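## Task

Find the round red tin, which sits on a shelf in one of the storage bays, and move only it onto the desk. Every other object must stay on its own shelf, table or counter. The robot must not tip over or be left leaning. The tin must rest on the desk by itself, not held there by the robot. Finish by opening the gripper and backing the robot away.

## Robot and tools

Robot: a Hello Robot Stretch 3 with one arm. It has a two-wheel base (0.33 m long, 0.34 m wide), a lift that slides up a mast, and a telescoping arm that reaches out to the robot's right side, ending in a wrist (yaw, pitch, roll) and a gripper. The arm cannot move forward or sideways on its own, so the gripper is moved along the robot's forward axis by driving the base. Spinning in place pivots about the point midway between the drive wheels, 0.05 m behind the front edge. With the arm pulled in and the wrist folded, the spin sweeps a 0.28 m radius; an unfolded, level wrist pokes beyond that. Loose objects may occasionally get nudged by something outside the robot's control.

Frames: the base frame has its origin on the floor between the drive wheels, x forward, y left, z up. hand_pose is reported in it, located where closed fingertips meet; with all wrist joints at zero its x axis points up, y back along the arm toward the mast, z toward the robot's rear. The odometry frame is the base frame at scene start; base_odometry counts wheel rotation only, so slip shows as motion. Heading is left-positive, -3.142 to 3.142.

execute_actions: argument "actions" is a list holding one action (or empty, which just reports state and images). An action may contain "base", "joints", or both, plus optional "contact_limits"; its motions start at once and may finish separately. "base" holds exactly one key: {"translate_m": d}, a relative drive of d metres along the current heading from the base's last reported position (forward positive, -1 to 1), or {"rotate_rad": d}, a relative turn in place (left/counter-clockwise positive, -3.2 to 3.2). No sideways driving. "joints" is a single object mapping joint names to absolute targets: lift_m 0 to 1.1 m (arm height); arm_m 0 to 0.52 m (extension); wrist_yaw_rad -1.345 to 4.42 (0 along the arm, positive toward the front, 3.0 folded over the base); wrist_pitch_rad -1.57 to 0.451 (0 level, negative tips fingers down); wrist_roll_rad -2.911 to 2.911 (0 fingers side by side and level); gripper_m -0.089 to 0.179 (bigger is wider; actual fingertip gap is about 0.007 less when nearly shut and 0.025 less when fully open, zero below 0.007); head_pan_rad -3.953 to 1.73 (0 forward, positive left, -1.57 looks along the arm); head_tilt_rad -1.53 to 0.419 (negative looks down). Done tolerances: ±0.004 for lift, arm, gripper; ±0.02 for yaw, roll, head; ±0.05 for pitch. "contact_limits" accepts only arm_m: an effort percentage (1 to 100) at which that arm motion halts; smaller is gentler but too small halts immediately. It also caps holding force until the next action. "cameras" picks head_camera, nav_camera, wrist_camera or all; omitted/null means all, [] means none. Bad keys or out-of-range numbers reject the whole call. A joint or base left out may still be driving toward an earlier target. Each action ends within 15 s.

wait: "seconds" 0 to 10; commands nothing and returns the same report. zoom_image: "camera" plus "region" [x0, y0, x1, y1] in pixels of that camera's latest image, top-left origin, at most 504x504. finished_scene: "scene" (1 or 2) ends that scene irrevocably and reports success, then gives the next task. Replying without any tool call ends all remaining scenes. If a result reports a stop, later calls in the same reply for that scene are skipped.

Results: base_status and joint_status say how each motion ended: done (for the base, wheels turned the commanded amount even if slipping), off_target (stopped short, may still push), contact_stop (arm or lift met firm resistance and went slack until recommanded), time_out, or torque_fault (a wrist servo overloaded and went limp for 10 s). After the last three the old target is dropped. on_its_own covers uncommanded joints; its "held at" is a target, not a position. motor_effort is percent of maximum, positive toward higher values, with the peak of the last action in brackets; readings carry fixed and random errors. Positive wheel effort means pushing forward. A rest effort outside its normal range suggests pushing or carrying. lidar_m lists 12 distances from the base origin, 30-degree sectors starting dead ahead and going counter-clockwise (4th left, 7th behind, 10th right), in a plane 0.17 m up; it misses table tops, transparent items, thin legs, and parts hidden by the robot (sector 5, and more with the lift low); "-" means nothing seen. wrist_depth_mm and head_depth_mm are 7x7 grids of median depths (45-1000 and 280-4000 mm). base_tilt gives lean in degrees (forward, right positive), with a fixed bias up to about 4. turned_by_wheels and turned_by_imu give rotation since the last result.

Cameras: head_camera and nav_camera move with head pan and tilt; wrist_camera rides on the gripper. Calibration data (intrinsics and T_world_to_cam from base frame) is approximate; arm-mounted poses can be noticeably off.

Speed: the base is fast (0.30 m/s, 1.9 rad/s) only when stowed: lift_m under 0.30, arm_m under 0.03, wrist_yaw_rad above 2.54; otherwise 0.10 m/s and 0.63 rad/s.

Gripping: command gripper_m smaller than the object to grasp; lower squeezes harder, but too hard triggers a stall guard that weakens the grip. Release by opening at least 0.02 beyond where contact occurred. Neither status nor reading confirms a hold; check cameras and efforts.

Cautions: fold or unfold the wrist only with lift_m 0.32 to 0.95, wrist_pitch_rad -0.4 and roll near 0; once folded the lift may go down to 0.25. With yaw under -0.4 keep pitch at -0.5 or lower. Arm pushes against something rigid with the gripper higher than about 0.45 m can tip the robot, especially after a previous contact_stop or with a raised contact limit. Do not drive while holding or pressing on something fixed. If the base catches furniture, reverse the last motion in small steps; if tilted, free the gripper and drop lift_m to about 0.2. Avoid drops, slams, hard pushes and knocking things over. The robot keeps its last command while you think.

Each tool is called after "Request:" as a command line: name --argument value for each argument, lists and objects as JSON in quotes; but a table of rows of numbers goes row by row, as --pt "numbers of a row", without its own name.

## Session

Request:
execute_actions --actions '[{"joints":{"head_tilt_rad":-0.5}}]'

Scene clock: 0.87 s.
base_odometry: x=+0.000 y=+0.000 heading=+0.000 (m, m, rad; odometry frame)
turned_by_wheels: +0.000 (rad since the last result)
turned_by_imu: +0.000 (rad since the last result)
base_tilt: forward=+0.1 right=+0.0 (deg)
lidar_m: 0.97 0.99 1.00 1.23 2.10 1.18 2.09 3.40 1.31 0.86 0.76 0.78
head_depth_mm: 715 769 828 903 994 1096 1170 / 781 846 922 1015 1127 1265 1226 / 856 933 1028 1143 1292 1412 1234 / 981 1081 1203 1342 1527 1482 1235 / 979 1063 1162 1278 1422 1485 1238 / 908 983 1062 1166 1284 1396 1240 / 845 908 980 1065 1163 1287 1250
base_status: not commanded
joint_positions: lift_m=+0.461 arm_m=-0.001 wrist_yaw_rad=+2.833 wrist_pitch_rad=-0.377 wrist_roll_rad=-0.017 gripper_m=+0.037 head_pan_rad=-0.010 head_tilt_rad=-0.493
joint_status: all done
motor_effort: left_wheel=+0(0) right_wheel=+0(0) lift_m=+41(41) arm_m=+0(0) wrist_yaw_rad=+0(0) wrist_pitch_rad=+6(6) wrist_roll_rad=+1(1) gripper_m=+1(0) head_pan_rad=+0(0) head_tilt_rad=-3(29) (%)
hand_pose: x=+0.0483 y=+0.0744 z=+0.4833 quat_wxyz=(+0.238, +0.701, +0.027, +0.672) (m; base frame)
wrist_depth_mm: - - - - 951 813 723 / - - - - - 873 766 / - - - - - 934 814 / - - - - - - 849 / 840 843 931 909 948 980 893 / 688 - 738 748 777 759 800 / 608 599 621 642 639 654 672
pictures: head_camera (sideways: a quarter turn clockwise sets it upright), nav_camera (sideways: a quarter turn counterclockwise sets it upright), wrist_camera
camera_calibration (this result's frames):
head_camera: T_world_to_cam=[[-0.518856, 0.0584551, -0.85286, 1.13608], [0.0766489, 0.996822, 0.0216912, -0.0305333], [0.851418, -0.0541162, -0.521688, 0.634403], [0, 0, 0, 1]] pos_world=[0.0516601, -0.00164185, 1.30054]
nav_camera: T_world_to_cam=[[0.509145, 0.0218595, 0.860403, -1.08462], [0.0217329, -0.999685, 0.0125377, 0.0355002], [0.860406, 0.0123156, -0.50946, 0.612847], [0, 0, 0, 1]] pos_world=[0.0241625, 0.0516508, 1.24499]
wrist_camera: T_world_to_cam=[[0.947535, -0.311176, 0.0731246, -0.0656734], [-0.107342, -0.525232, -0.844161, 0.480426], [0.30109, 0.792023, -0.531078, 0.353761], [0, 0, 0, 1]] pos_world=[0.00728392, -0.0482875, 0.598234]
Images, in order (width x height): head_camera 896x504, nav_camera 672x504, wrist_camera 644x364.

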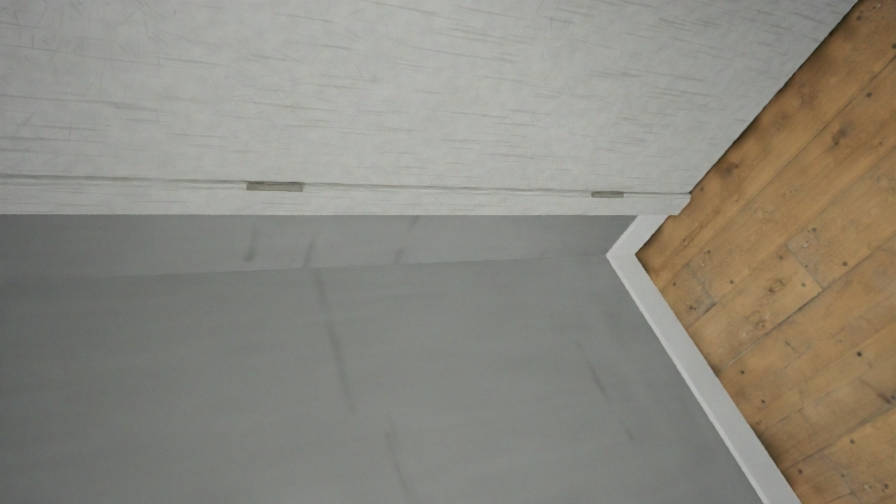

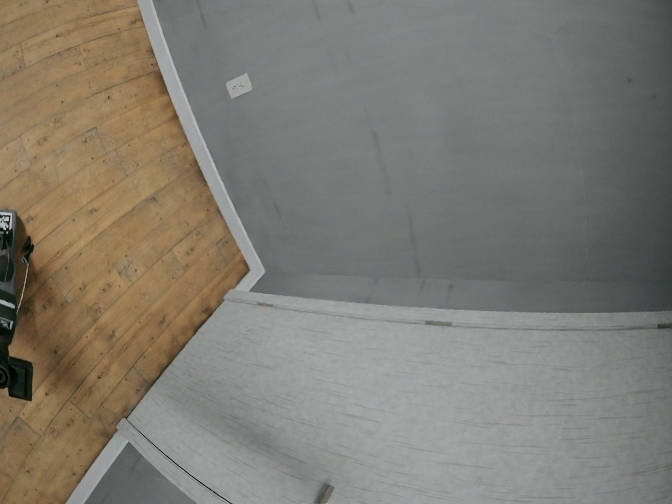

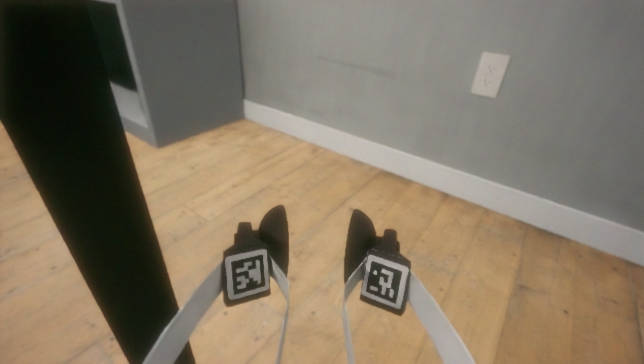

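Request:
execute_actions --actions '[{"joints":{"head_tilt_rad":-0.5,"head_pan_rad":1.7}}]' --cameras '["head_camera","nav_camera"]'

Request:
execute_actions --actions '[{"joints":{"head_pan_rad":-3.0}}]' --cameras '["head_camera","nav_camera"]'

Scene clock: 6.93 s.
base_odometry: x=+0.000 y=+0.000 heading=+0.000 (m, m, rad; odometry frame)
turned_by_wheels: +0.000 (rad since the last result)
turned_by_imu: +0.001 (rad since the last result)
base_tilt: forward=+0.0 right=+0.0 (deg)
lidar_m: 0.97 1.00 1.01 1.23 2.10 1.18 2.09 3.40 1.30 0.86 0.76 0.78
head_depth_mm: 1030 1100 1184 1282 1395 1427 1221 / 1147 1236 1344 1470 1617 1475 1224 / 1160 1269 1416 1595 1743 1486 1228 / 1083 1182 1301 1451 1652 1486 1237 / 1019 1113 1249 1429 1712 1492 1236 / 1727 1813 2017 2194 1882 1549 - / 1646 1780 2275 2465 - - -
base_status: not commanded
joint_positions: lift_m=+0.461 arm_m=-0.001 wrist_yaw_rad=+2.833 wrist_pitch_rad=-0.377 wrist_roll_rad=-0.017 gripper_m=+0.037 head_pan_rad=+1.693 head_tilt_rad=-0.494
joint_status: all done
motor_effort: left_wheel=+0(0) right_wheel=+0(0) lift_m=+41(41) arm_m=+0(1) wrist_yaw_rad=+0(1) wrist_pitch_rad=+6(6) wrist_roll_rad=+1(1) gripper_m=+0(1) head_pan_rad=+4(50) head_tilt_rad=-3(2) (%)
hand_pose: x=+0.0483 y=+0.0744 z=+0.4833 quat_wxyz=(+0.238, +0.701, +0.027, +0.672) (m; base frame)
wrist_depth_mm: - - - - 953 835 733 / - - - - - 867 767 / - - - - - 952 797 / - - - - - 989 842 / 834 852 896 910 966 947 886 / 711 - 712 725 771 773 790 / 596 597 622 629 637 663 655
pictures: head_camera (sideways: a quarter turn clockwise sets it upright), nav_camera (sideways: a quarter turn counterclockwise sets it upright)
camera_calibration (this result's frames):
head_camera: T_world_to_cam=[[0.0105783, -0.522258, -0.852722, 1.13267], [-0.998218, -0.0556065, 0.0216735, -0.0239536], [-0.058736, 0.850973, -0.521916, 0.640251], [0, 0, 0, 1]] pos_world=[0.00171317, 0.0453777, 1.30053]
nav_camera: T_world_to_cam=[[-0.0889083, 0.502031, 0.860267, -1.0808], [0.988067, 0.153514, 0.0125291, 0.0296167], [-0.125773, 0.851116, -0.509689, 0.619161], [0, 0, 0, 1]] pos_world=[-0.0474813, 0.0110709, 1.24498]
Images, in order (width x height): head_camera 896x504, nav_camera 672x504.

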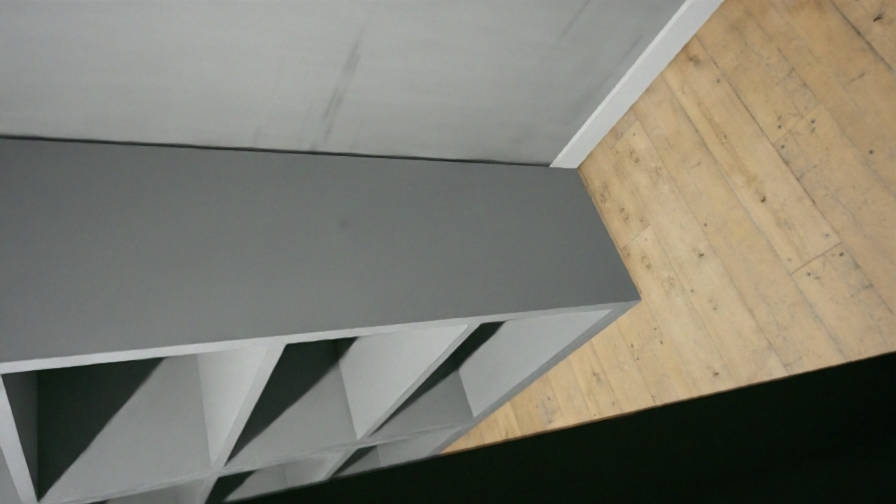

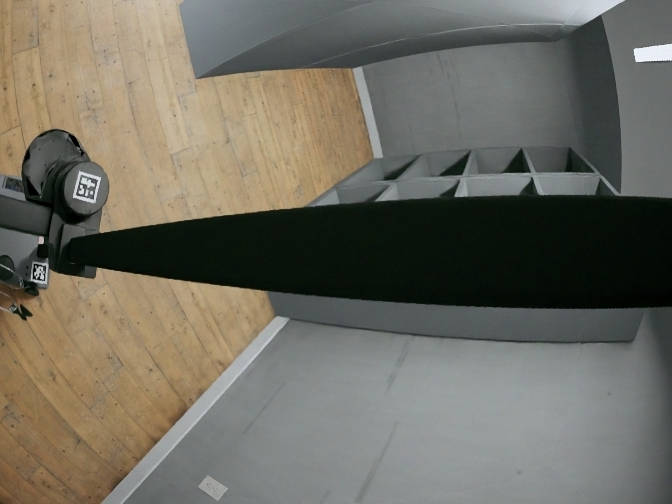

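Scene clock: 9.47 s.
base_odometry: x=+0.000 y=+0.000 heading=+0.000 (m, m, rad; odometry frame)
turned_by_wheels: +0.000 (rad since the last result)
turned_by_imu: +0.000 (rad since the last result)
base_tilt: forward=+0.1 right=+0.0 (deg)
lidar_m: 0.98 0.99 1.01 1.23 2.10 1.18 2.08 3.40 1.30 0.86 0.76 0.78
head_depth_mm: 2056 2313 2590 2251 1618 1473 1217 / 1923 2149 2406 2480 1845 1473 1228 / 1813 1987 2199 2376 1853 1482 1234 / 1781 1953 2201 2363 1868 1491 1234 / 3328 3670 3585 2527 1886 1500 1241 / 3258 3545 3632 2550 1869 1502 1247 / 3114 3277 3204 2551 1899 1505 1245
base_status: not commanded
joint_positions: lift_m=+0.461 arm_m=-0.001 wrist_yaw_rad=+2.833 wrist_pitch_rad=-0.377 wrist_roll_rad=-0.017 gripper_m=+0.037 head_pan_rad=-2.993 head_tilt_rad=-0.494
joint_status: all done
motor_effort: left_wheel=+0(0) right_wheel=+0(0) lift_m=+41(41) arm_m=+0(0) wrist_yaw_rad=+0(1) wrist_pitch_rad=+6(6) wrist_roll_rad=+1(1) gripper_m=+1(0) head_pan_rad=-5(52) head_tilt_rad=-3(3) (%)
hand_pose: x=+0.0483 y=+0.0744 z=+0.4833 quat_wxyz=(+0.238, +0.701, +0.027, +0.672) (m; base frame)
wrist_depth_mm: - - - - 950 810 725 / - - - - - 875 773 / - - - - - 941 819 / - - - - - - 854 / 831 881 888 917 944 968 925 / 699 - 718 758 751 748 802 / 602 578 620 633 654 664 666
pictures: head_camera (sideways: a quarter turn clockwise sets it upright), nav_camera (sideways: a quarter turn counterclockwise sets it upright)
camera_calibration (this result's frames):
head_camera: T_world_to_cam=[[0.521954, 0.0246285, -0.852618, 1.12941], [0.082396, -0.996364, 0.0216603, -0.0305281], [-0.848985, -0.081558, -0.522086, 0.645293], [0, 0, 0, 1]] pos_world=[-0.0391432, -0.00560415, 1.30052]
nav_camera: T_world_to_cam=[[-0.499632, -0.102387, 0.860166, -1.07816], [-0.180003, 0.983586, 0.0125227, 0.0367503], [-0.847329, -0.148575, -0.509861, 0.623786], [0, 0, 0, 1]] pos_world=[-0.00351634, -0.0538577, 1.24498]
Images, in order (width x height): head_camera 896x504, nav_camera 672x504.

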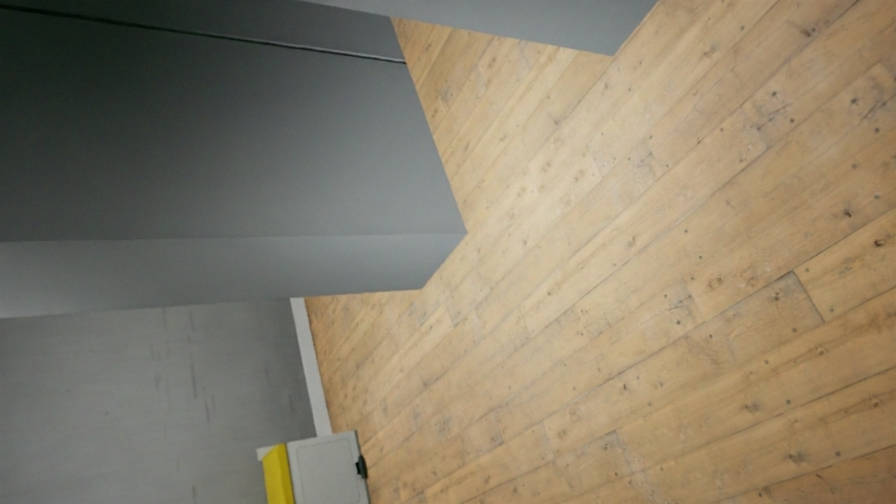

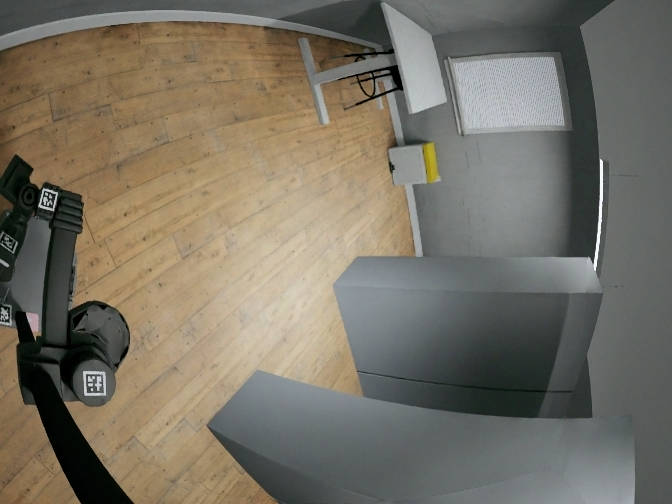

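Request:
execute_actions --actions '[{"base":{"rotate_rad":3.0},"joints":{"lift_m":0.28,"wrist_yaw_rad":3.0,"wrist_pitch_rad":-0.4,"head_pan_rad":1.0,"head_tilt_rad":-0.4}}]' --cameras '[]'

Request:
execute_actions --actions '[{"base":{"translate_m":0.9},"joints":{"head_pan_rad":-1.6}}]' --cameras '["head_camera","nav_camera"]'

Scene clock: 22.70 s.
base_odometry: x=+0.000 y=+0.000 heading=+3.000 (m, m, rad; odometry frame)
turned_by_wheels: +3.000 (rad since the last result)
turned_by_imu: +2.947 (rad since the last result)
base_tilt: forward=+0.0 right=+0.0 (deg)
lidar_m: 1.27 2.17 1.64 0.93 0.76 0.77 0.89 1.00 1.00 1.14 1.23 1.18
head_depth_mm: 3002 3277 3241 2875 2036 1579 1286 / 3028 3331 3565 2908 2037 1593 1289 / 3098 3327 2592 2912 2070 1585 1296 / 3152 3397 2585 2631 2074 1602 1301 / 2728 2770 2596 2694 2084 1600 1305 / 1940 1982 2017 2038 1963 1613 1313 / 1519 1532 1562 1578 1602 1551 1314
base_status: done
joint_positions: lift_m=+0.280 arm_m=-0.001 wrist_yaw_rad=+2.998 wrist_pitch_rad=-0.415 wrist_roll_rad=-0.017 gripper_m=+0.037 head_pan_rad=+0.993 head_tilt_rad=-0.408
joint_status: all done
motor_effort: left_wheel=-4(14) right_wheel=+3(12) lift_m=+36(37) arm_m=-1(1) wrist_yaw_rad=+1(4) wrist_pitch_rad=+6(5) wrist_roll_rad=+1(1) gripper_m=+1(0) head_pan_rad=+3(51) head_tilt_rad=+5(15) (%)
hand_pose: x=+0.0108 y=+0.0783 z=+0.2934 quat_wxyz=(+0.194, +0.694, +0.098, +0.686) (m; base frame)
wrist_depth_mm: 603 - 971 - - - - / 647 - - - - - - / 679 772 960 963 997 - - / 656 690 718 728 770 796 809 / 560 562 - 602 622 616 635 / 472 499 - - 515 513 524 / - - - - 425 448 445
pictures: none
No camera images: the call's "cameras" was empty. Leave "cameras" out to get every camera's image.

Scene clock: 27.47 s.
base_odometry: x=-0.891 y=+0.127 heading=+3.000 (m, m, rad; odometry frame)
turned_by_wheels: +0.000 (rad since the last result)
turned_by_imu: +0.007 (rad since the last result)
base_tilt: forward=+0.1 right=+0.0 (deg)
lidar_m: 1.32 1.23 2.00 1.68 1.44 1.44 1.64 1.62 1.25 1.78 0.47 0.46
head_depth_mm: 1271 1460 1202 1328 1508 1569 1287 / 1470 1609 1687 1737 1842 1534 1292 / 1585 1747 1824 1836 1942 1594 1292 / 1647 1805 1921 1990 1972 1599 1308 / 1492 1634 1760 1928 2025 1604 1311 / 1610 2319 2517 2498 2101 1614 1247 / 2119 2267 2395 2543 534 567 612
base_status: done
joint_positions: lift_m=+0.280 arm_m=-0.001 wrist_yaw_rad=+2.999 wrist_pitch_rad=-0.415 wrist_roll_rad=-0.017 gripper_m=+0.037 head_pan_rad=-1.593 head_tilt_rad=-0.408
joint_status: all done
motor_effort: left_wheel=-4(12) right_wheel=+3(11) lift_m=+36(36) arm_m=-1(1) wrist_yaw_rad=+1(2) wrist_pitch_rad=+6(6) wrist_roll_rad=+1(1) gripper_m=+0(0) head_pan_rad=-4(52) head_tilt_rad=+4(4) (%)
hand_pose: x=+0.0107 y=+0.0783 z=+0.2934 quat_wxyz=(+0.194, +0.694, +0.098, +0.686) (m; base frame)
wrist_depth_mm: - - - - - - - / - - - - - - - / 876 878 927 994 992 - - / 682 703 725 749 747 777 798 / 553 568 - 597 619 622 627 / 474 504 - - 518 518 520 / - - - - 422 450 446
pictures: head_camera (sideways: a quarter turn clockwise sets it upright), nav_camera (sideways: a quarter turn counterclockwise sets it upright)
camera_calibration (this result's frames):
head_camera: T_world_to_cam=[[0.0628342, 0.4435, -0.894069, 1.18628], [0.99591, -0.0861354, 0.0272643, -0.0433991], [-0.0649194, -0.892126, -0.447098, 0.542939], [0, 0, 0, 1]] pos_world=[0.00393008, -0.045482, 1.30454]
nav_camera: T_world_to_cam=[[0.0176012, -0.434117, 0.900684, -1.13417], [-0.999844, -0.00892795, 0.0152358, 0.0382176], [0.00142713, -0.900812, -0.434207, 0.520168], [0, 0, 0, 1]] pos_world=[0.0574319, -0.0234463, 1.2468]
Images, in order (width x height): head_camera 896x504, nav_camera 672x504.

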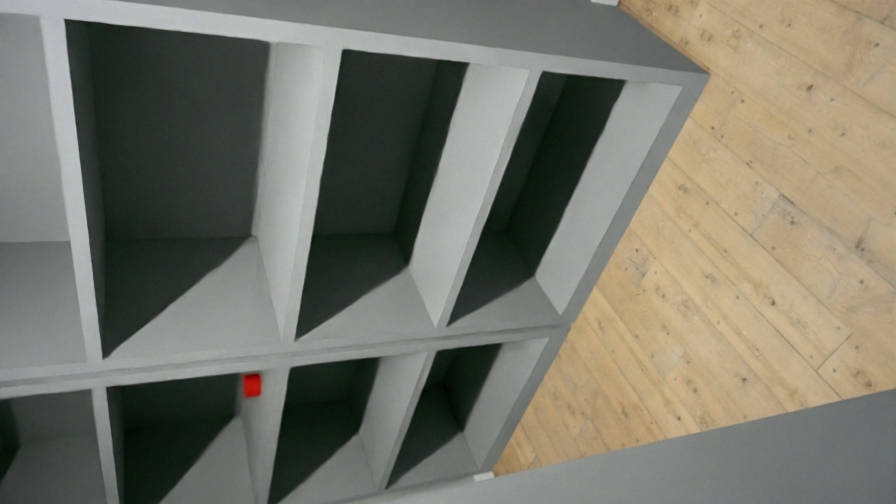

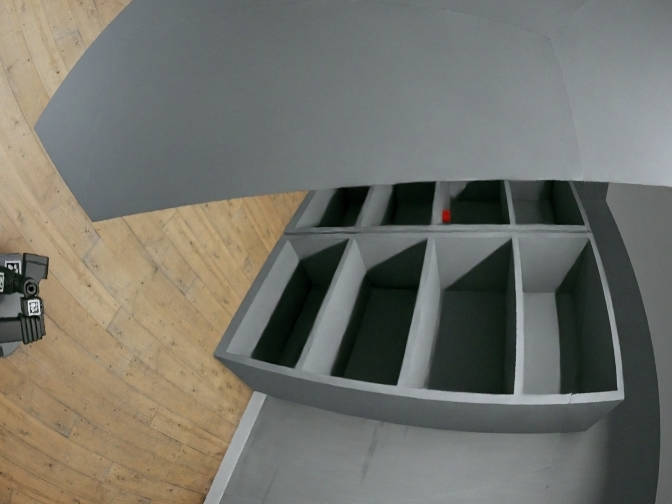

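Request:
execute_actions --actions '[{"base":{"rotate_rad":-2.32}}]' --cameras '[]'

Request:
execute_actions --actions '[{"base":{"translate_m":0.6}}]' --cameras '[]'

Request:
execute_actions --actions '[{"base":{"rotate_rad":1.57}}]' --cameras '[]'

Request:
execute_actions --actions '[{"base":{"translate_m":1.0},"joints":{"head_pan_rad":-1.2,"head_tilt_rad":-0.4}}]' --cameras '["head_camera","nav_camera"]'

Scene clock: 52.70 s.
base_odometry: x=-0.891 y=+0.127 heading=+0.680 (m, m, rad; odometry frame)
turned_by_wheels: -2.320 (rad since the last result)
turned_by_imu: -2.276 (rad since the last result)
base_tilt: forward=+0.0 right=+0.0 (deg)
lidar_m: 1.62 1.24 0.48 0.46 0.49 1.22 2.73 1.80 1.48 1.43 1.51 1.67
head_depth_mm: 1189 1292 1415 1539 1720 1582 1285 / 1186 1285 1394 1537 1707 1575 1290 / 1184 1282 1394 1532 1703 1597 1293 / 1177 1277 1397 1538 1695 1600 1303 / 1175 1271 1392 1522 1686 1605 1310 / 1172 1266 1376 1523 1679 1614 1315 / 1169 1258 1376 1491 1648 1632 1321
base_status: done
joint_positions: lift_m=+0.280 arm_m=-0.001 wrist_yaw_rad=+2.999 wrist_pitch_rad=-0.415 wrist_roll_rad=-0.017 gripper_m=+0.037 head_pan_rad=-1.593 head_tilt_rad=-0.408
joint_status: not commanded
motor_effort: left_wheel=+4(18) right_wheel=-3(10) lift_m=+36(37) arm_m=-1(1) wrist_yaw_rad=+1(3) wrist_pitch_rad=+6(6) wrist_roll_rad=+1(1) gripper_m=-1(0) head_pan_rad=-3(5) head_tilt_rad=+4(4) (%)
hand_pose: x=+0.0107 y=+0.0783 z=+0.2934 quat_wxyz=(+0.194, +0.694, +0.098, +0.686) (m; base frame)
wrist_depth_mm: - - 456 460 476 - - / - - 500 505 542 - - / 860 919 546 559 605 - - / 684 704 623 636 698 783 800 / 553 560 - 595 611 633 627 / 478 496 - - 511 514 526 / - - - - 428 445 450
pictures: none
No camera images: the call's "cameras" was empty. Leave "cameras" out to get every camera's image.

Scene clock: 56.33 s.
base_odometry: x=-0.424 y=+0.505 heading=+0.680 (m, m, rad; odometry frame)
turned_by_wheels: +0.000 (rad since the last result)
turned_by_imu: +0.005 (rad since the last result)
base_tilt: forward=+0.0 right=+0.0 (deg)
lidar_m: 1.02 0.71 1.44 1.25 0.57 0.65 2.02 2.00 1.50 1.42 1.40 1.05
head_depth_mm: 1209 1312 1428 1568 1738 1572 1289 / 1202 1305 1420 1552 1735 1590 1292 / 1205 1303 1410 1551 1724 1595 1301 / 1185 1274 1393 1531 1685 1605 1305 / 1178 1277 1364 1526 1676 1612 1310 / 1169 1269 1381 1515 1679 1614 1312 / 1172 1268 1384 1512 1679 1627 1316
base_status: done
joint_positions: lift_m=+0.280 arm_m=-0.001 wrist_yaw_rad=+2.999 wrist_pitch_rad=-0.415 wrist_roll_rad=-0.017 gripper_m=+0.037 head_pan_rad=-1.593 head_tilt_rad=-0.408
joint_status: not commanded
motor_effort: left_wheel=+4(17) right_wheel=-3(7) lift_m=+36(37) arm_m=-1(1) wrist_yaw_rad=+1(2) wrist_pitch_rad=+6(6) wrist_roll_rad=+1(1) gripper_m=+1(0) head_pan_rad=-3(3) head_tilt_rad=+4(4) (%)
hand_pose: x=+0.0107 y=+0.0783 z=+0.2934 quat_wxyz=(+0.194, +0.694, +0.098, +0.686) (m; base frame)
wrist_depth_mm: 487 - - - - - - / 485 - - - - - 574 / 503 639 931 972 - 900 618 / 564 653 713 747 749 738 670 / 554 566 - 583 617 615 636 / 470 498 - - 509 520 528 / - - - - 431 444 443
pictures: none
No camera images: the call's "cameras" was empty. Leave "cameras" out to get every camera's image.

Scene clock: 58.50 s.
base_odometry: x=-0.424 y=+0.505 heading=+2.250 (m, m, rad; odometry frame)
turned_by_wheels: +1.570 (rad since the last result)
turned_by_imu: +1.541 (rad since the last result)
base_tilt: forward=+0.0 right=+0.0 (deg)
lidar_m: 1.27 0.58 0.65 1.95 2.01 1.50 1.42 1.41 1.05 1.02 0.71 1.44
head_depth_mm: 839 907 991 1087 1209 1362 1284 / 836 905 988 1081 1205 1359 1294 / 834 904 982 1084 1200 1340 1297 / 830 899 979 1075 1193 1335 1307 / 829 894 977 1068 1184 1329 1308 / 823 895 972 1062 1183 1325 1307 / 823 890 966 1064 1157 1245 1211
base_status: done
joint_positions: lift_m=+0.280 arm_m=-0.001 wrist_yaw_rad=+2.999 wrist_pitch_rad=-0.415 wrist_roll_rad=-0.017 gripper_m=+0.037 head_pan_rad=-1.593 head_tilt_rad=-0.408
joint_status: not commanded
motor_effort: left_wheel=-4(13) right_wheel=+3(13) lift_m=+37(37) arm_m=-1(1) wrist_yaw_rad=+1(2) wrist_pitch_rad=+6(6) wrist_roll_rad=+1(1) gripper_m=+1(1) head_pan_rad=-3(4) head_tilt_rad=+4(4) (%)
hand_pose: x=+0.0107 y=+0.0783 z=+0.2934 quat_wxyz=(+0.194, +0.694, +0.098, +0.686) (m; base frame)
wrist_depth_mm: - - - - - 655 463 / - - - - - 658 465 / 903 884 970 970 931 664 506 / 674 685 733 743 757 659 565 / 563 561 - 583 619 629 611 / 469 493 - - 518 506 524 / - - - - 430 435 449
pictures: none
No camera images: the call's "cameras" was empty. Leave "cameras" out to get every camera's image.

Scene clock: 63.50 s.
base_odometry: x=-1.052 y=+1.283 heading=+2.250 (m, m, rad; odometry frame)
turned_by_wheels: +0.000 (rad since the last result)
turned_by_imu: +0.007 (rad since the last result)
base_tilt: forward=+0.0 right=+0.0 (deg)
lidar_m: 1.14 0.45 0.34 0.33 0.35 0.49 2.43 0.80 0.78 1.04 0.67 1.35
head_depth_mm: 812 876 932 700 1113 937 829 / 838 906 971 706 1147 941 1123 / 869 939 1002 713 1184 945 1165 / 703 783 836 763 972 920 1136 / 572 609 647 692 776 865 1009 / 538 585 647 728 1150 995 1241 / 579 1116 1191 849 1263 1073 1243
base_status: done
joint_positions: lift_m=+0.280 arm_m=-0.001 wrist_yaw_rad=+2.999 wrist_pitch_rad=-0.415 wrist_roll_rad=-0.017 gripper_m=+0.037 head_pan_rad=-1.207 head_tilt_rad=-0.408
joint_status: all done
motor_effort: left_wheel=-4(11) right_wheel=+3(10) lift_m=+37(37) arm_m=-1(1) wrist_yaw_rad=+1(1) wrist_pitch_rad=+6(6) wrist_roll_rad=+1(1) gripper_m=+0(0) head_pan_rad=+5(32) head_tilt_rad=+4(4) (%)
hand_pose: x=+0.0107 y=+0.0783 z=+0.2934 quat_wxyz=(+0.194, +0.694, +0.098, +0.686) (m; base frame)
wrist_depth_mm: 319 - 332 340 349 356 373 / 347 - 370 373 385 390 408 / 380 390 400 410 429 442 453 / 428 432 450 457 481 498 516 / 478 497 - 521 536 573 580 / 468 502 - - 513 515 526 / - - - - 439 440 443
pictures: head_camera (sideways: a quarter turn clockwise sets it upright), nav_camera (sideways: a quarter turn counterclockwise sets it upright)
camera_calibration (this result's frames):
head_camera: T_world_to_cam=[[-0.108599, 0.434509, -0.894096, 1.18736], [0.955158, 0.294837, 0.0272682, -0.0431556], [0.275461, -0.851042, -0.447044, 0.540792], [0, 0, 0, 1]] pos_world=[0.021199, -0.0429573, 1.30455]
nav_camera: T_world_to_cam=[[0.179596, -0.395557, 0.900711, -1.13519], [-0.923043, -0.384395, 0.0152377, 0.0377466], [0.340201, -0.834131, -0.434152, 0.51803], [0, 0, 0, 1]] pos_world=[0.0624826, -0.00241703, 1.2468]
Images, in order (width x height): head_camera 896x504, nav_camera 672x504.

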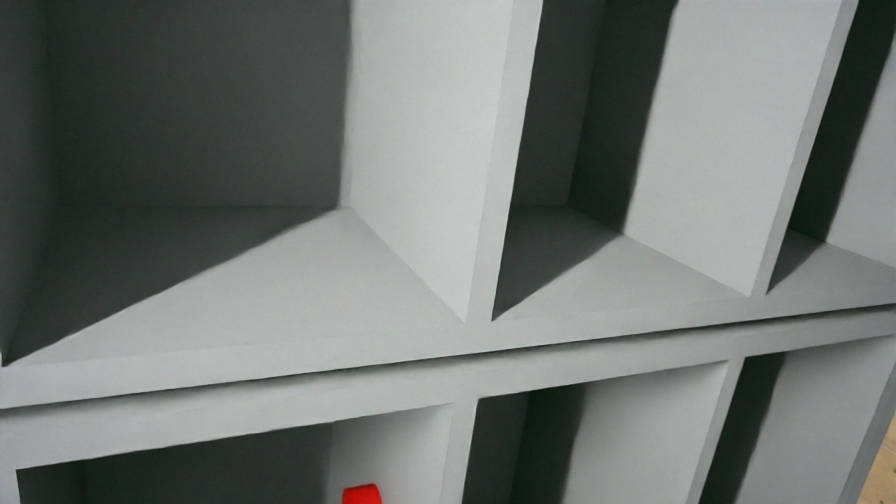

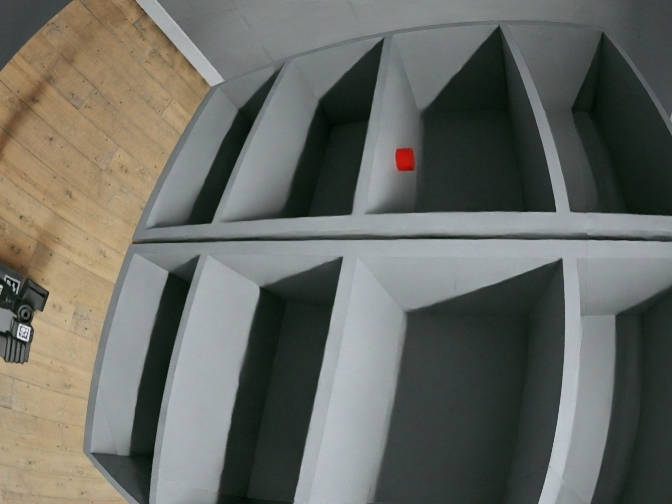

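Request:
execute_actions --actions '[{"base":{"translate_m":0.4},"joints":{"head_pan_rad":-1.57,"head_tilt_rad":-0.4,"lift_m":0.85}}]' --cameras '["head_camera"]'

Scene clock: 73.90 s.
base_odometry: x=-1.303 y=+1.594 heading=+2.250 (m, m, rad; odometry frame)
turned_by_wheels: +0.000 (rad since the last result)
turned_by_imu: +0.004 (rad since the last result)
base_tilt: forward=+0.0 right=+0.0 (deg)
lidar_m: 0.91 0.43 0.33 0.32 0.33 0.47 2.83 1.09 1.08 0.60 1.11 0.94
head_depth_mm: 856 924 995 700 1169 937 1152 / 857 925 993 705 1171 942 1159 / 481 522 570 633 700 801 924 / 481 516 570 628 1095 889 905 / 857 927 996 724 1193 954 1167 / 836 926 999 733 1196 961 1179 / 809 932 1000 740 1195 966 1180
base_status: done
joint_positions: lift_m=+0.850 arm_m=-0.001 wrist_yaw_rad=+2.999 wrist_pitch_rad=-0.416 wrist_roll_rad=-0.017 gripper_m=+0.037 head_pan_rad=-1.563 head_tilt_rad=-0.408
joint_status: all done
motor_effort: left_wheel=-4(15) right_wheel=+3(11) lift_m=+46(48) arm_m=-1(1) wrist_yaw_rad=+1(1) wrist_pitch_rad=+6(6) wrist_roll_rad=+1(1) gripper_m=+0(1) head_pan_rad=-4(31) head_tilt_rad=+4(5) (%)
hand_pose: x=+0.0107 y=+0.0782 z=+0.8631 quat_wxyz=(+0.194, +0.694, +0.098, +0.686) (m; base frame)
wrist_depth_mm: 304 - 322 328 333 344 352 / 337 - 353 360 367 377 390 / 368 373 393 400 410 423 437 / 404 414 440 450 455 477 489 / 464 468 - 500 525 533 566 / 514 536 - 598 603 639 668 / 611 631 670 686 721 779 822
pictures: head_camera (sideways: a quarter turn clockwise sets it upright)
camera_calibration (this result's frames):
head_camera: T_world_to_cam=[[0.0495376, 0.445127, -0.894096, 1.18639], [0.998042, -0.056299, 0.0272682, -0.0434172], [-0.0381989, -0.893696, -0.447044, 0.542706], [0, 0, 0, 1]] pos_world=[0.00529181, -0.0455264, 1.30455]
Images, in order (width x height): head_camera 896x504.

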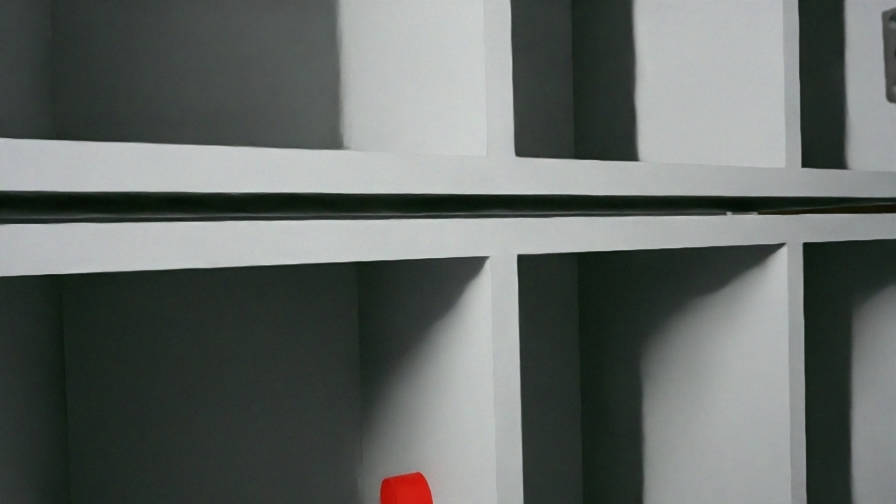

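Request:
execute_actions --actions '[{"base":{"translate_m":0.27},"joints":{"wrist_yaw_rad":0,"head_tilt_rad":-0.5,"gripper_m":0.13}}]' --cameras '[]'

Request:
execute_actions --actions '[{"joints":{"wrist_pitch_rad":0,"lift_m":0.9}}]'

Scene clock: 87.07 s.
base_odometry: x=-1.473 y=+1.804 heading=+2.249 (m, m, rad; odometry frame)
turned_by_wheels: +0.000 (rad since the last result)
turned_by_imu: +0.003 (rad since the last result)
base_tilt: forward=+0.1 right=+0.0 (deg)
lidar_m: 0.64 0.42 0.32 0.31 0.32 0.45 3.09 1.34 0.66 1.06 0.85 0.66
head_depth_mm: 731 740 747 673 777 876 965 / 855 940 910 700 1058 930 1180 / 860 944 918 705 1104 906 - / 861 942 925 711 1107 934 1168 / 861 948 873 715 1111 938 1171 / 859 942 948 722 1114 939 1175 / 861 944 953 728 1128 948 1175
base_status: done
joint_positions: lift_m=+0.850 arm_m=-0.001 wrist_yaw_rad=+0.002 wrist_pitch_rad=-0.416 wrist_roll_rad=-0.017 gripper_m=+0.130 head_pan_rad=-1.563 head_tilt_rad=-0.494
joint_status: all done
motor_effort: left_wheel=-4(6) right_wheel=+3(7) lift_m=+45(45) arm_m=-1(1) wrist_yaw_rad=-3(1) wrist_pitch_rad=+6(6) wrist_roll_rad=+1(1) gripper_m=+1(97) head_pan_rad=-4(5) head_tilt_rad=-3(15) (%)
hand_pose: x=-0.0211 y=-0.3689 z=+0.8631 quat_wxyz=(+0.698, +0.148, -0.685, -0.144) (m; base frame)
wrist_depth_mm: 681 777 745 753 731 443 318 / 686 840 854 836 818 437 343 / 682 909 906 897 857 424 390 / 693 762 785 814 768 447 832 / 604 638 628 652 660 487 692 / 714 - - 588 592 560 572 / 735 891 931 920 756 916 -
pictures: none
No camera images: the call's "cameras" was empty. Leave "cameras" out to get every camera's image.

Scene clock: 88.37 s.
base_odometry: x=-1.473 y=+1.804 heading=+2.249 (m, m, rad; odometry frame)
turned_by_wheels: +0.000 (rad since the last result)
turned_by_imu: +0.000 (rad since the last result)
base_tilt: forward=+0.1 right=+0.0 (deg)
lidar_m: 0.64 0.42 0.32 0.31 0.32 0.45 3.09 1.34 0.66 1.06 0.85 0.66
head_depth_mm: 728 740 748 671 777 850 - / 860 937 903 699 1021 929 - / 857 942 918 705 1142 - - / 860 943 924 710 1111 932 1142 / 859 945 873 718 1075 940 1166 / 861 943 948 722 1118 942 1170 / 861 945 958 728 1128 944 1180
base_status: not commanded
joint_positions: lift_m=+0.900 arm_m=-0.001 wrist_yaw_rad=+0.002 wrist_pitch_rad=-0.021 wrist_roll_rad=-0.017 gripper_m=+0.130 head_pan_rad=-1.563 head_tilt_rad=-0.494
joint_status: all done
motor_effort: left_wheel=-4(4) right_wheel=+3(3) lift_m=+46(47) arm_m=-1(1) wrist_yaw_rad=-3(2) wrist_pitch_rad=+8(9) wrist_roll_rad=+1(1) gripper_m=+1(0) head_pan_rad=-4(4) head_tilt_rad=-3(3) (%)
hand_pose: x=-0.0209 y=-0.3999 z=+1.0092 quat_wxyz=(+0.713, +0.008, -0.701, -0.007) (m; base frame)
wrist_depth_mm: 675 779 803 765 744 444 332 / 689 818 814 774 809 439 342 / 646 818 844 811 824 429 359 / 393 391 386 395 432 396 372 / 711 898 874 884 855 391 387 / 712 - 949 915 915 398 869 / 672 754 762 780 771 426 800
pictures: head_camera (sideways: a quarter turn clockwise sets it upright), nav_camera (sideways: a quarter turn counterclockwise sets it upright), wrist_camera
camera_calibration (this result's frames):
head_camera: T_world_to_cam=[[0.0489729, 0.519967, -0.852782, 1.13251], [0.998055, -0.058443, 0.0216811, -0.0361408], [-0.0385657, -0.852185, -0.521818, 0.640001], [0, 0, 0, 1]] pos_world=[0.00529011, -0.0455822, 1.30053]
nav_camera: T_world_to_cam=[[0.031151, -0.508792, 0.860326, -1.08161], [-0.999122, -0.0399798, 0.0125328, 0.0417338], [0.0280191, -0.859961, -0.50959, 0.618094], [0, 0, 0, 1]] pos_world=[0.0580719, -0.0171079, 1.24499]
wrist_camera: T_world_to_cam=[[-0.997353, 0.0316807, 0.0654474, -0.0819377], [-0.057614, 0.204787, -0.977109, 1.09491], [-0.0443583, -0.978294, -0.20242, -0.0173353], [0, 0, 0, 1]] pos_world=[-0.0194078, -0.238586, 1.0717]
Images, in order (width x height): head_camera 896x504, nav_camera 672x504, wrist_camera 644x364.

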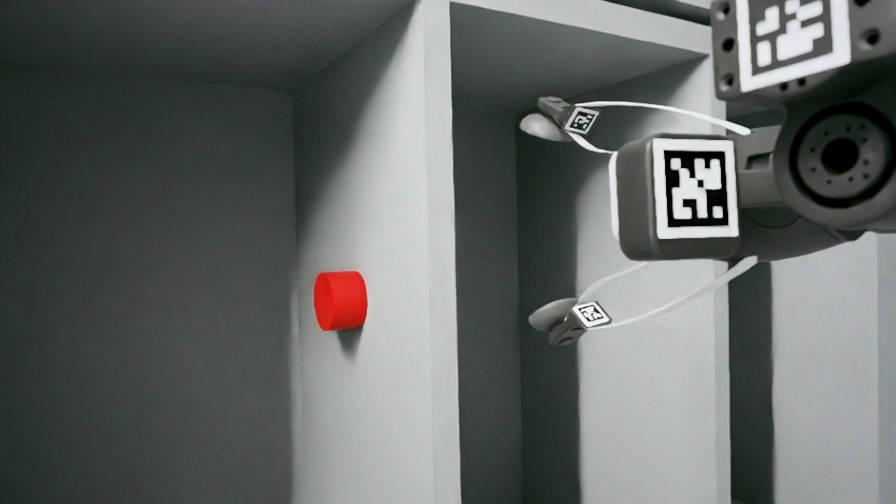

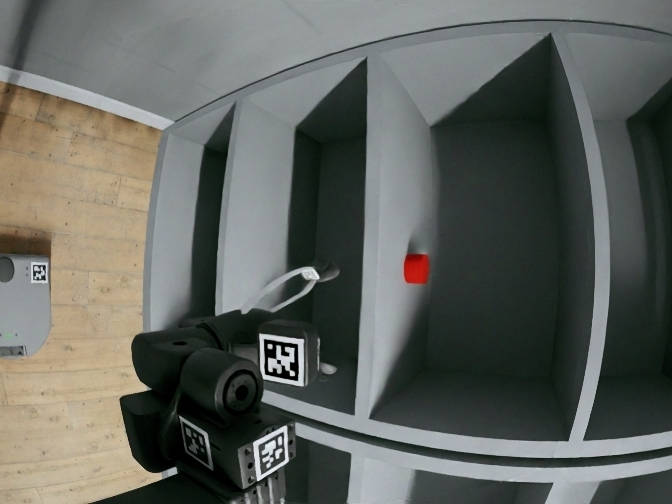

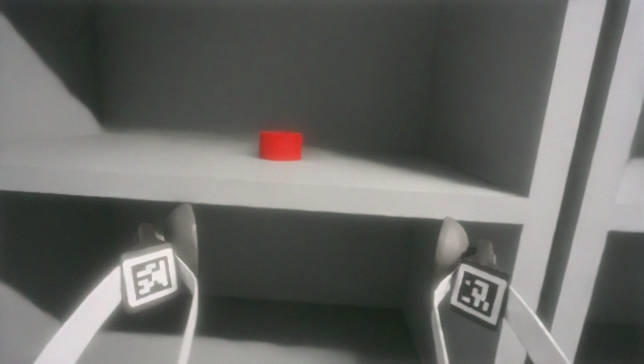

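Request:
execute_actions --actions '[{"base":{"translate_m":0.045},"joints":{"lift_m":0.925,"arm_m":0.12}}]' --cameras '["wrist_camera","head_camera"]'

Scene clock: 104.50 s.
base_odometry: x=-1.501 y=+1.839 heading=+2.249 (m, m, rad; odometry frame)
turned_by_wheels: +0.000 (rad since the last result)
turned_by_imu: +0.001 (rad since the last result)
base_tilt: forward=+0.1 right=+0.0 (deg)
lidar_m: 0.60 0.42 0.31 0.30 0.32 0.47 3.14 1.37 0.68 1.06 0.82 0.61
head_depth_mm: 839 874 826 653 - 930 1050 / 862 943 908 660 - - 1159 / 859 945 916 668 - 1292 1161 / 861 947 803 673 1067 954 1164 / 861 947 936 715 1110 939 1168 / 863 946 944 722 1115 944 1169 / 860 947 952 728 1119 947 1180
base_status: done
joint_positions: lift_m=+0.925 arm_m=+0.120 wrist_yaw_rad=+0.001 wrist_pitch_rad=-0.020 wrist_roll_rad=-0.017 gripper_m=+0.130 head_pan_rad=-1.563 head_tilt_rad=-0.494
joint_status: all done
motor_effort: left_wheel=-4(8) right_wheel=+3(7) lift_m=+46(48) arm_m=+4(4) wrist_yaw_rad=-2(2) wrist_pitch_rad=+8(8) wrist_roll_rad=+1(1) gripper_m=-1(1) head_pan_rad=-4(4) head_tilt_rad=-3(3) (%)
hand_pose: x=-0.0211 y=-0.5203 z=+1.0343 quat_wxyz=(+0.713, +0.008, -0.701, -0.007) (m; base frame)
wrist_depth_mm: 621 673 667 656 649 548 344 / 621 695 694 689 662 539 345 / 619 727 705 699 699 522 339 / 417 449 474 430 560 485 335 / 276 285 278 291 301 329 304 / 641 - 807 763 772 264 265 / 608 790 830 799 806 521 323
pictures: head_camera (sideways: a quarter turn clockwise sets it upright), wrist_camera
camera_calibration (this result's frames):
head_camera: T_world_to_cam=[[0.048998, 0.520193, -0.852642, 1.13233], [0.998052, -0.0585005, 0.0216634, -0.0361177], [-0.0386108, -0.852043, -0.522046, 0.640298], [0, 0, 0, 1]] pos_world=[0.00528775, -0.0455818, 1.30052]
wrist_camera: T_world_to_cam=[[-0.997327, 0.0325245, 0.0654279, -0.0795132], [-0.0574481, 0.204262, -0.977229, 1.14397], [-0.0451482, -0.978376, -0.201847, -0.13073], [0, 0, 0, 1]] pos_world=[-0.019484, -0.358986, 1.09674]
Images, in order (width x height): head_camera 896x504, wrist_camera 644x364.

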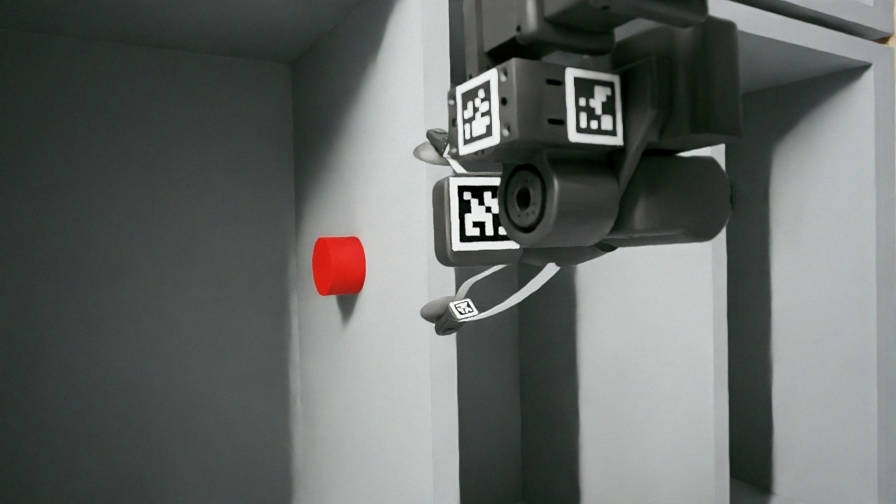

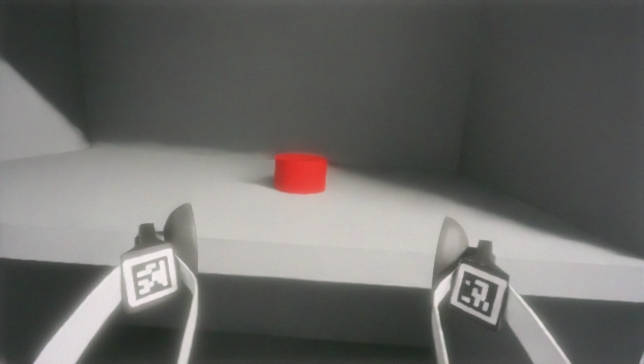

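Request:
execute_actions --actions '[{"joints":{"arm_m":0.33}}]' --cameras '["wrist_camera","head_camera"]'

Scene clock: 111.87 s.
base_odometry: x=-1.501 y=+1.839 heading=+2.249 (m, m, rad; odometry frame)
turned_by_wheels: +0.000 (rad since the last result)
turned_by_imu: +0.001 (rad since the last result)
base_tilt: forward=+0.0 right=+0.0 (deg)
lidar_m: 0.60 0.42 0.31 0.30 0.32 0.47 3.14 1.38 0.68 1.06 0.82 0.61
head_depth_mm: 836 875 828 - 986 917 1054 / 862 941 996 1216 1097 926 1157 / 860 944 1001 1222 1100 933 1157 / 860 945 1001 1204 1107 935 1166 / 861 944 934 713 1112 938 1164 / 860 948 943 720 1117 941 1169 / 862 949 955 728 1124 949 1179
base_status: not commanded
joint_positions: lift_m=+0.925 arm_m=+0.330 wrist_yaw_rad=+0.001 wrist_pitch_rad=-0.020 wrist_roll_rad=-0.017 gripper_m=+0.130 head_pan_rad=-1.563 head_tilt_rad=-0.494
joint_status: all done
motor_effort: left_wheel=-4(4) right_wheel=+3(3) lift_m=+46(46) arm_m=+4(5) wrist_yaw_rad=+0(1) wrist_pitch_rad=+8(8) wrist_roll_rad=+1(1) gripper_m=+1(0) head_pan_rad=-4(3) head_tilt_rad=-3(3) (%)
hand_pose: x=-0.0212 y=-0.7303 z=+1.0343 quat_wxyz=(+0.713, +0.008, -0.701, -0.007) (m; base frame)
wrist_depth_mm: 470 463 456 458 457 444 356 / 481 480 471 477 476 465 355 / 507 492 490 487 482 475 347 / 417 443 467 494 493 495 344 / 255 287 230 228 302 322 314 / 185 - 193 200 206 225 221 / - 146 150 154 159 155 166
pictures: head_camera (sideways: a quarter turn clockwise sets it upright), wrist_camera
camera_calibration (this result's frames):
head_camera: T_world_to_cam=[[0.0490311, 0.520252, -0.852604, 1.13228], [0.998049, -0.0585664, 0.0216585, -0.0361113], [-0.0386661, -0.852002, -0.522108, 0.64038], [0, 0, 0, 1]] pos_world=[0.00528481, -0.0455817, 1.30052]
wrist_camera: T_world_to_cam=[[-0.99732, 0.0327592, 0.0654258, -0.0725692], [-0.0574008, 0.204216, -0.977242, 1.18686], [-0.0453747, -0.978378, -0.201788, -0.336261], [0, 0, 0, 1]] pos_world=[-0.0195059, -0.568989, 1.09674]
Images, in order (width x height): head_camera 896x504, wrist_camera 644x364.

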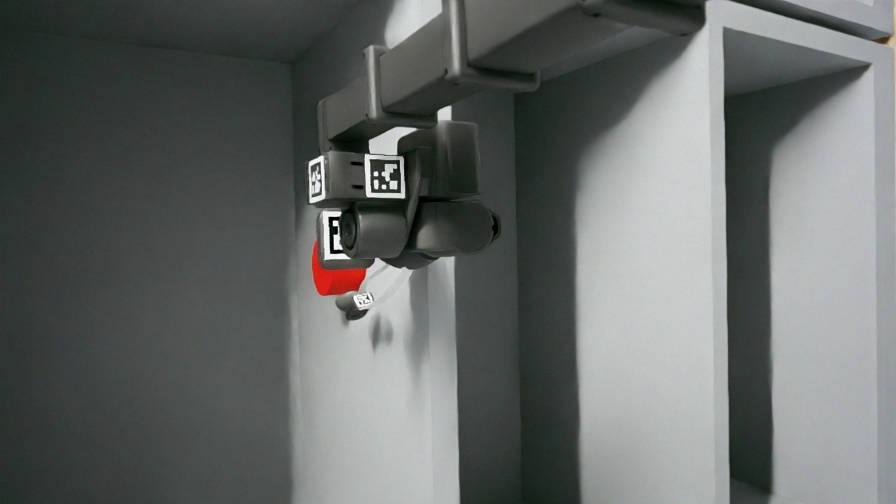

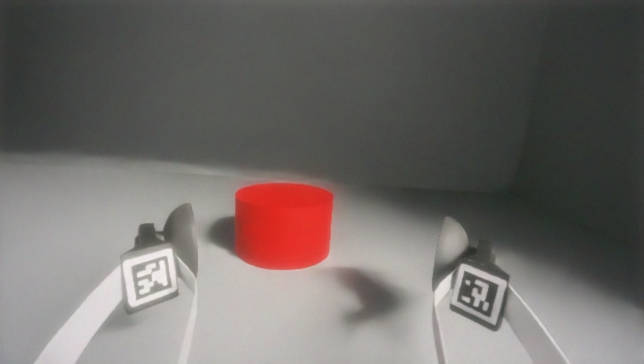

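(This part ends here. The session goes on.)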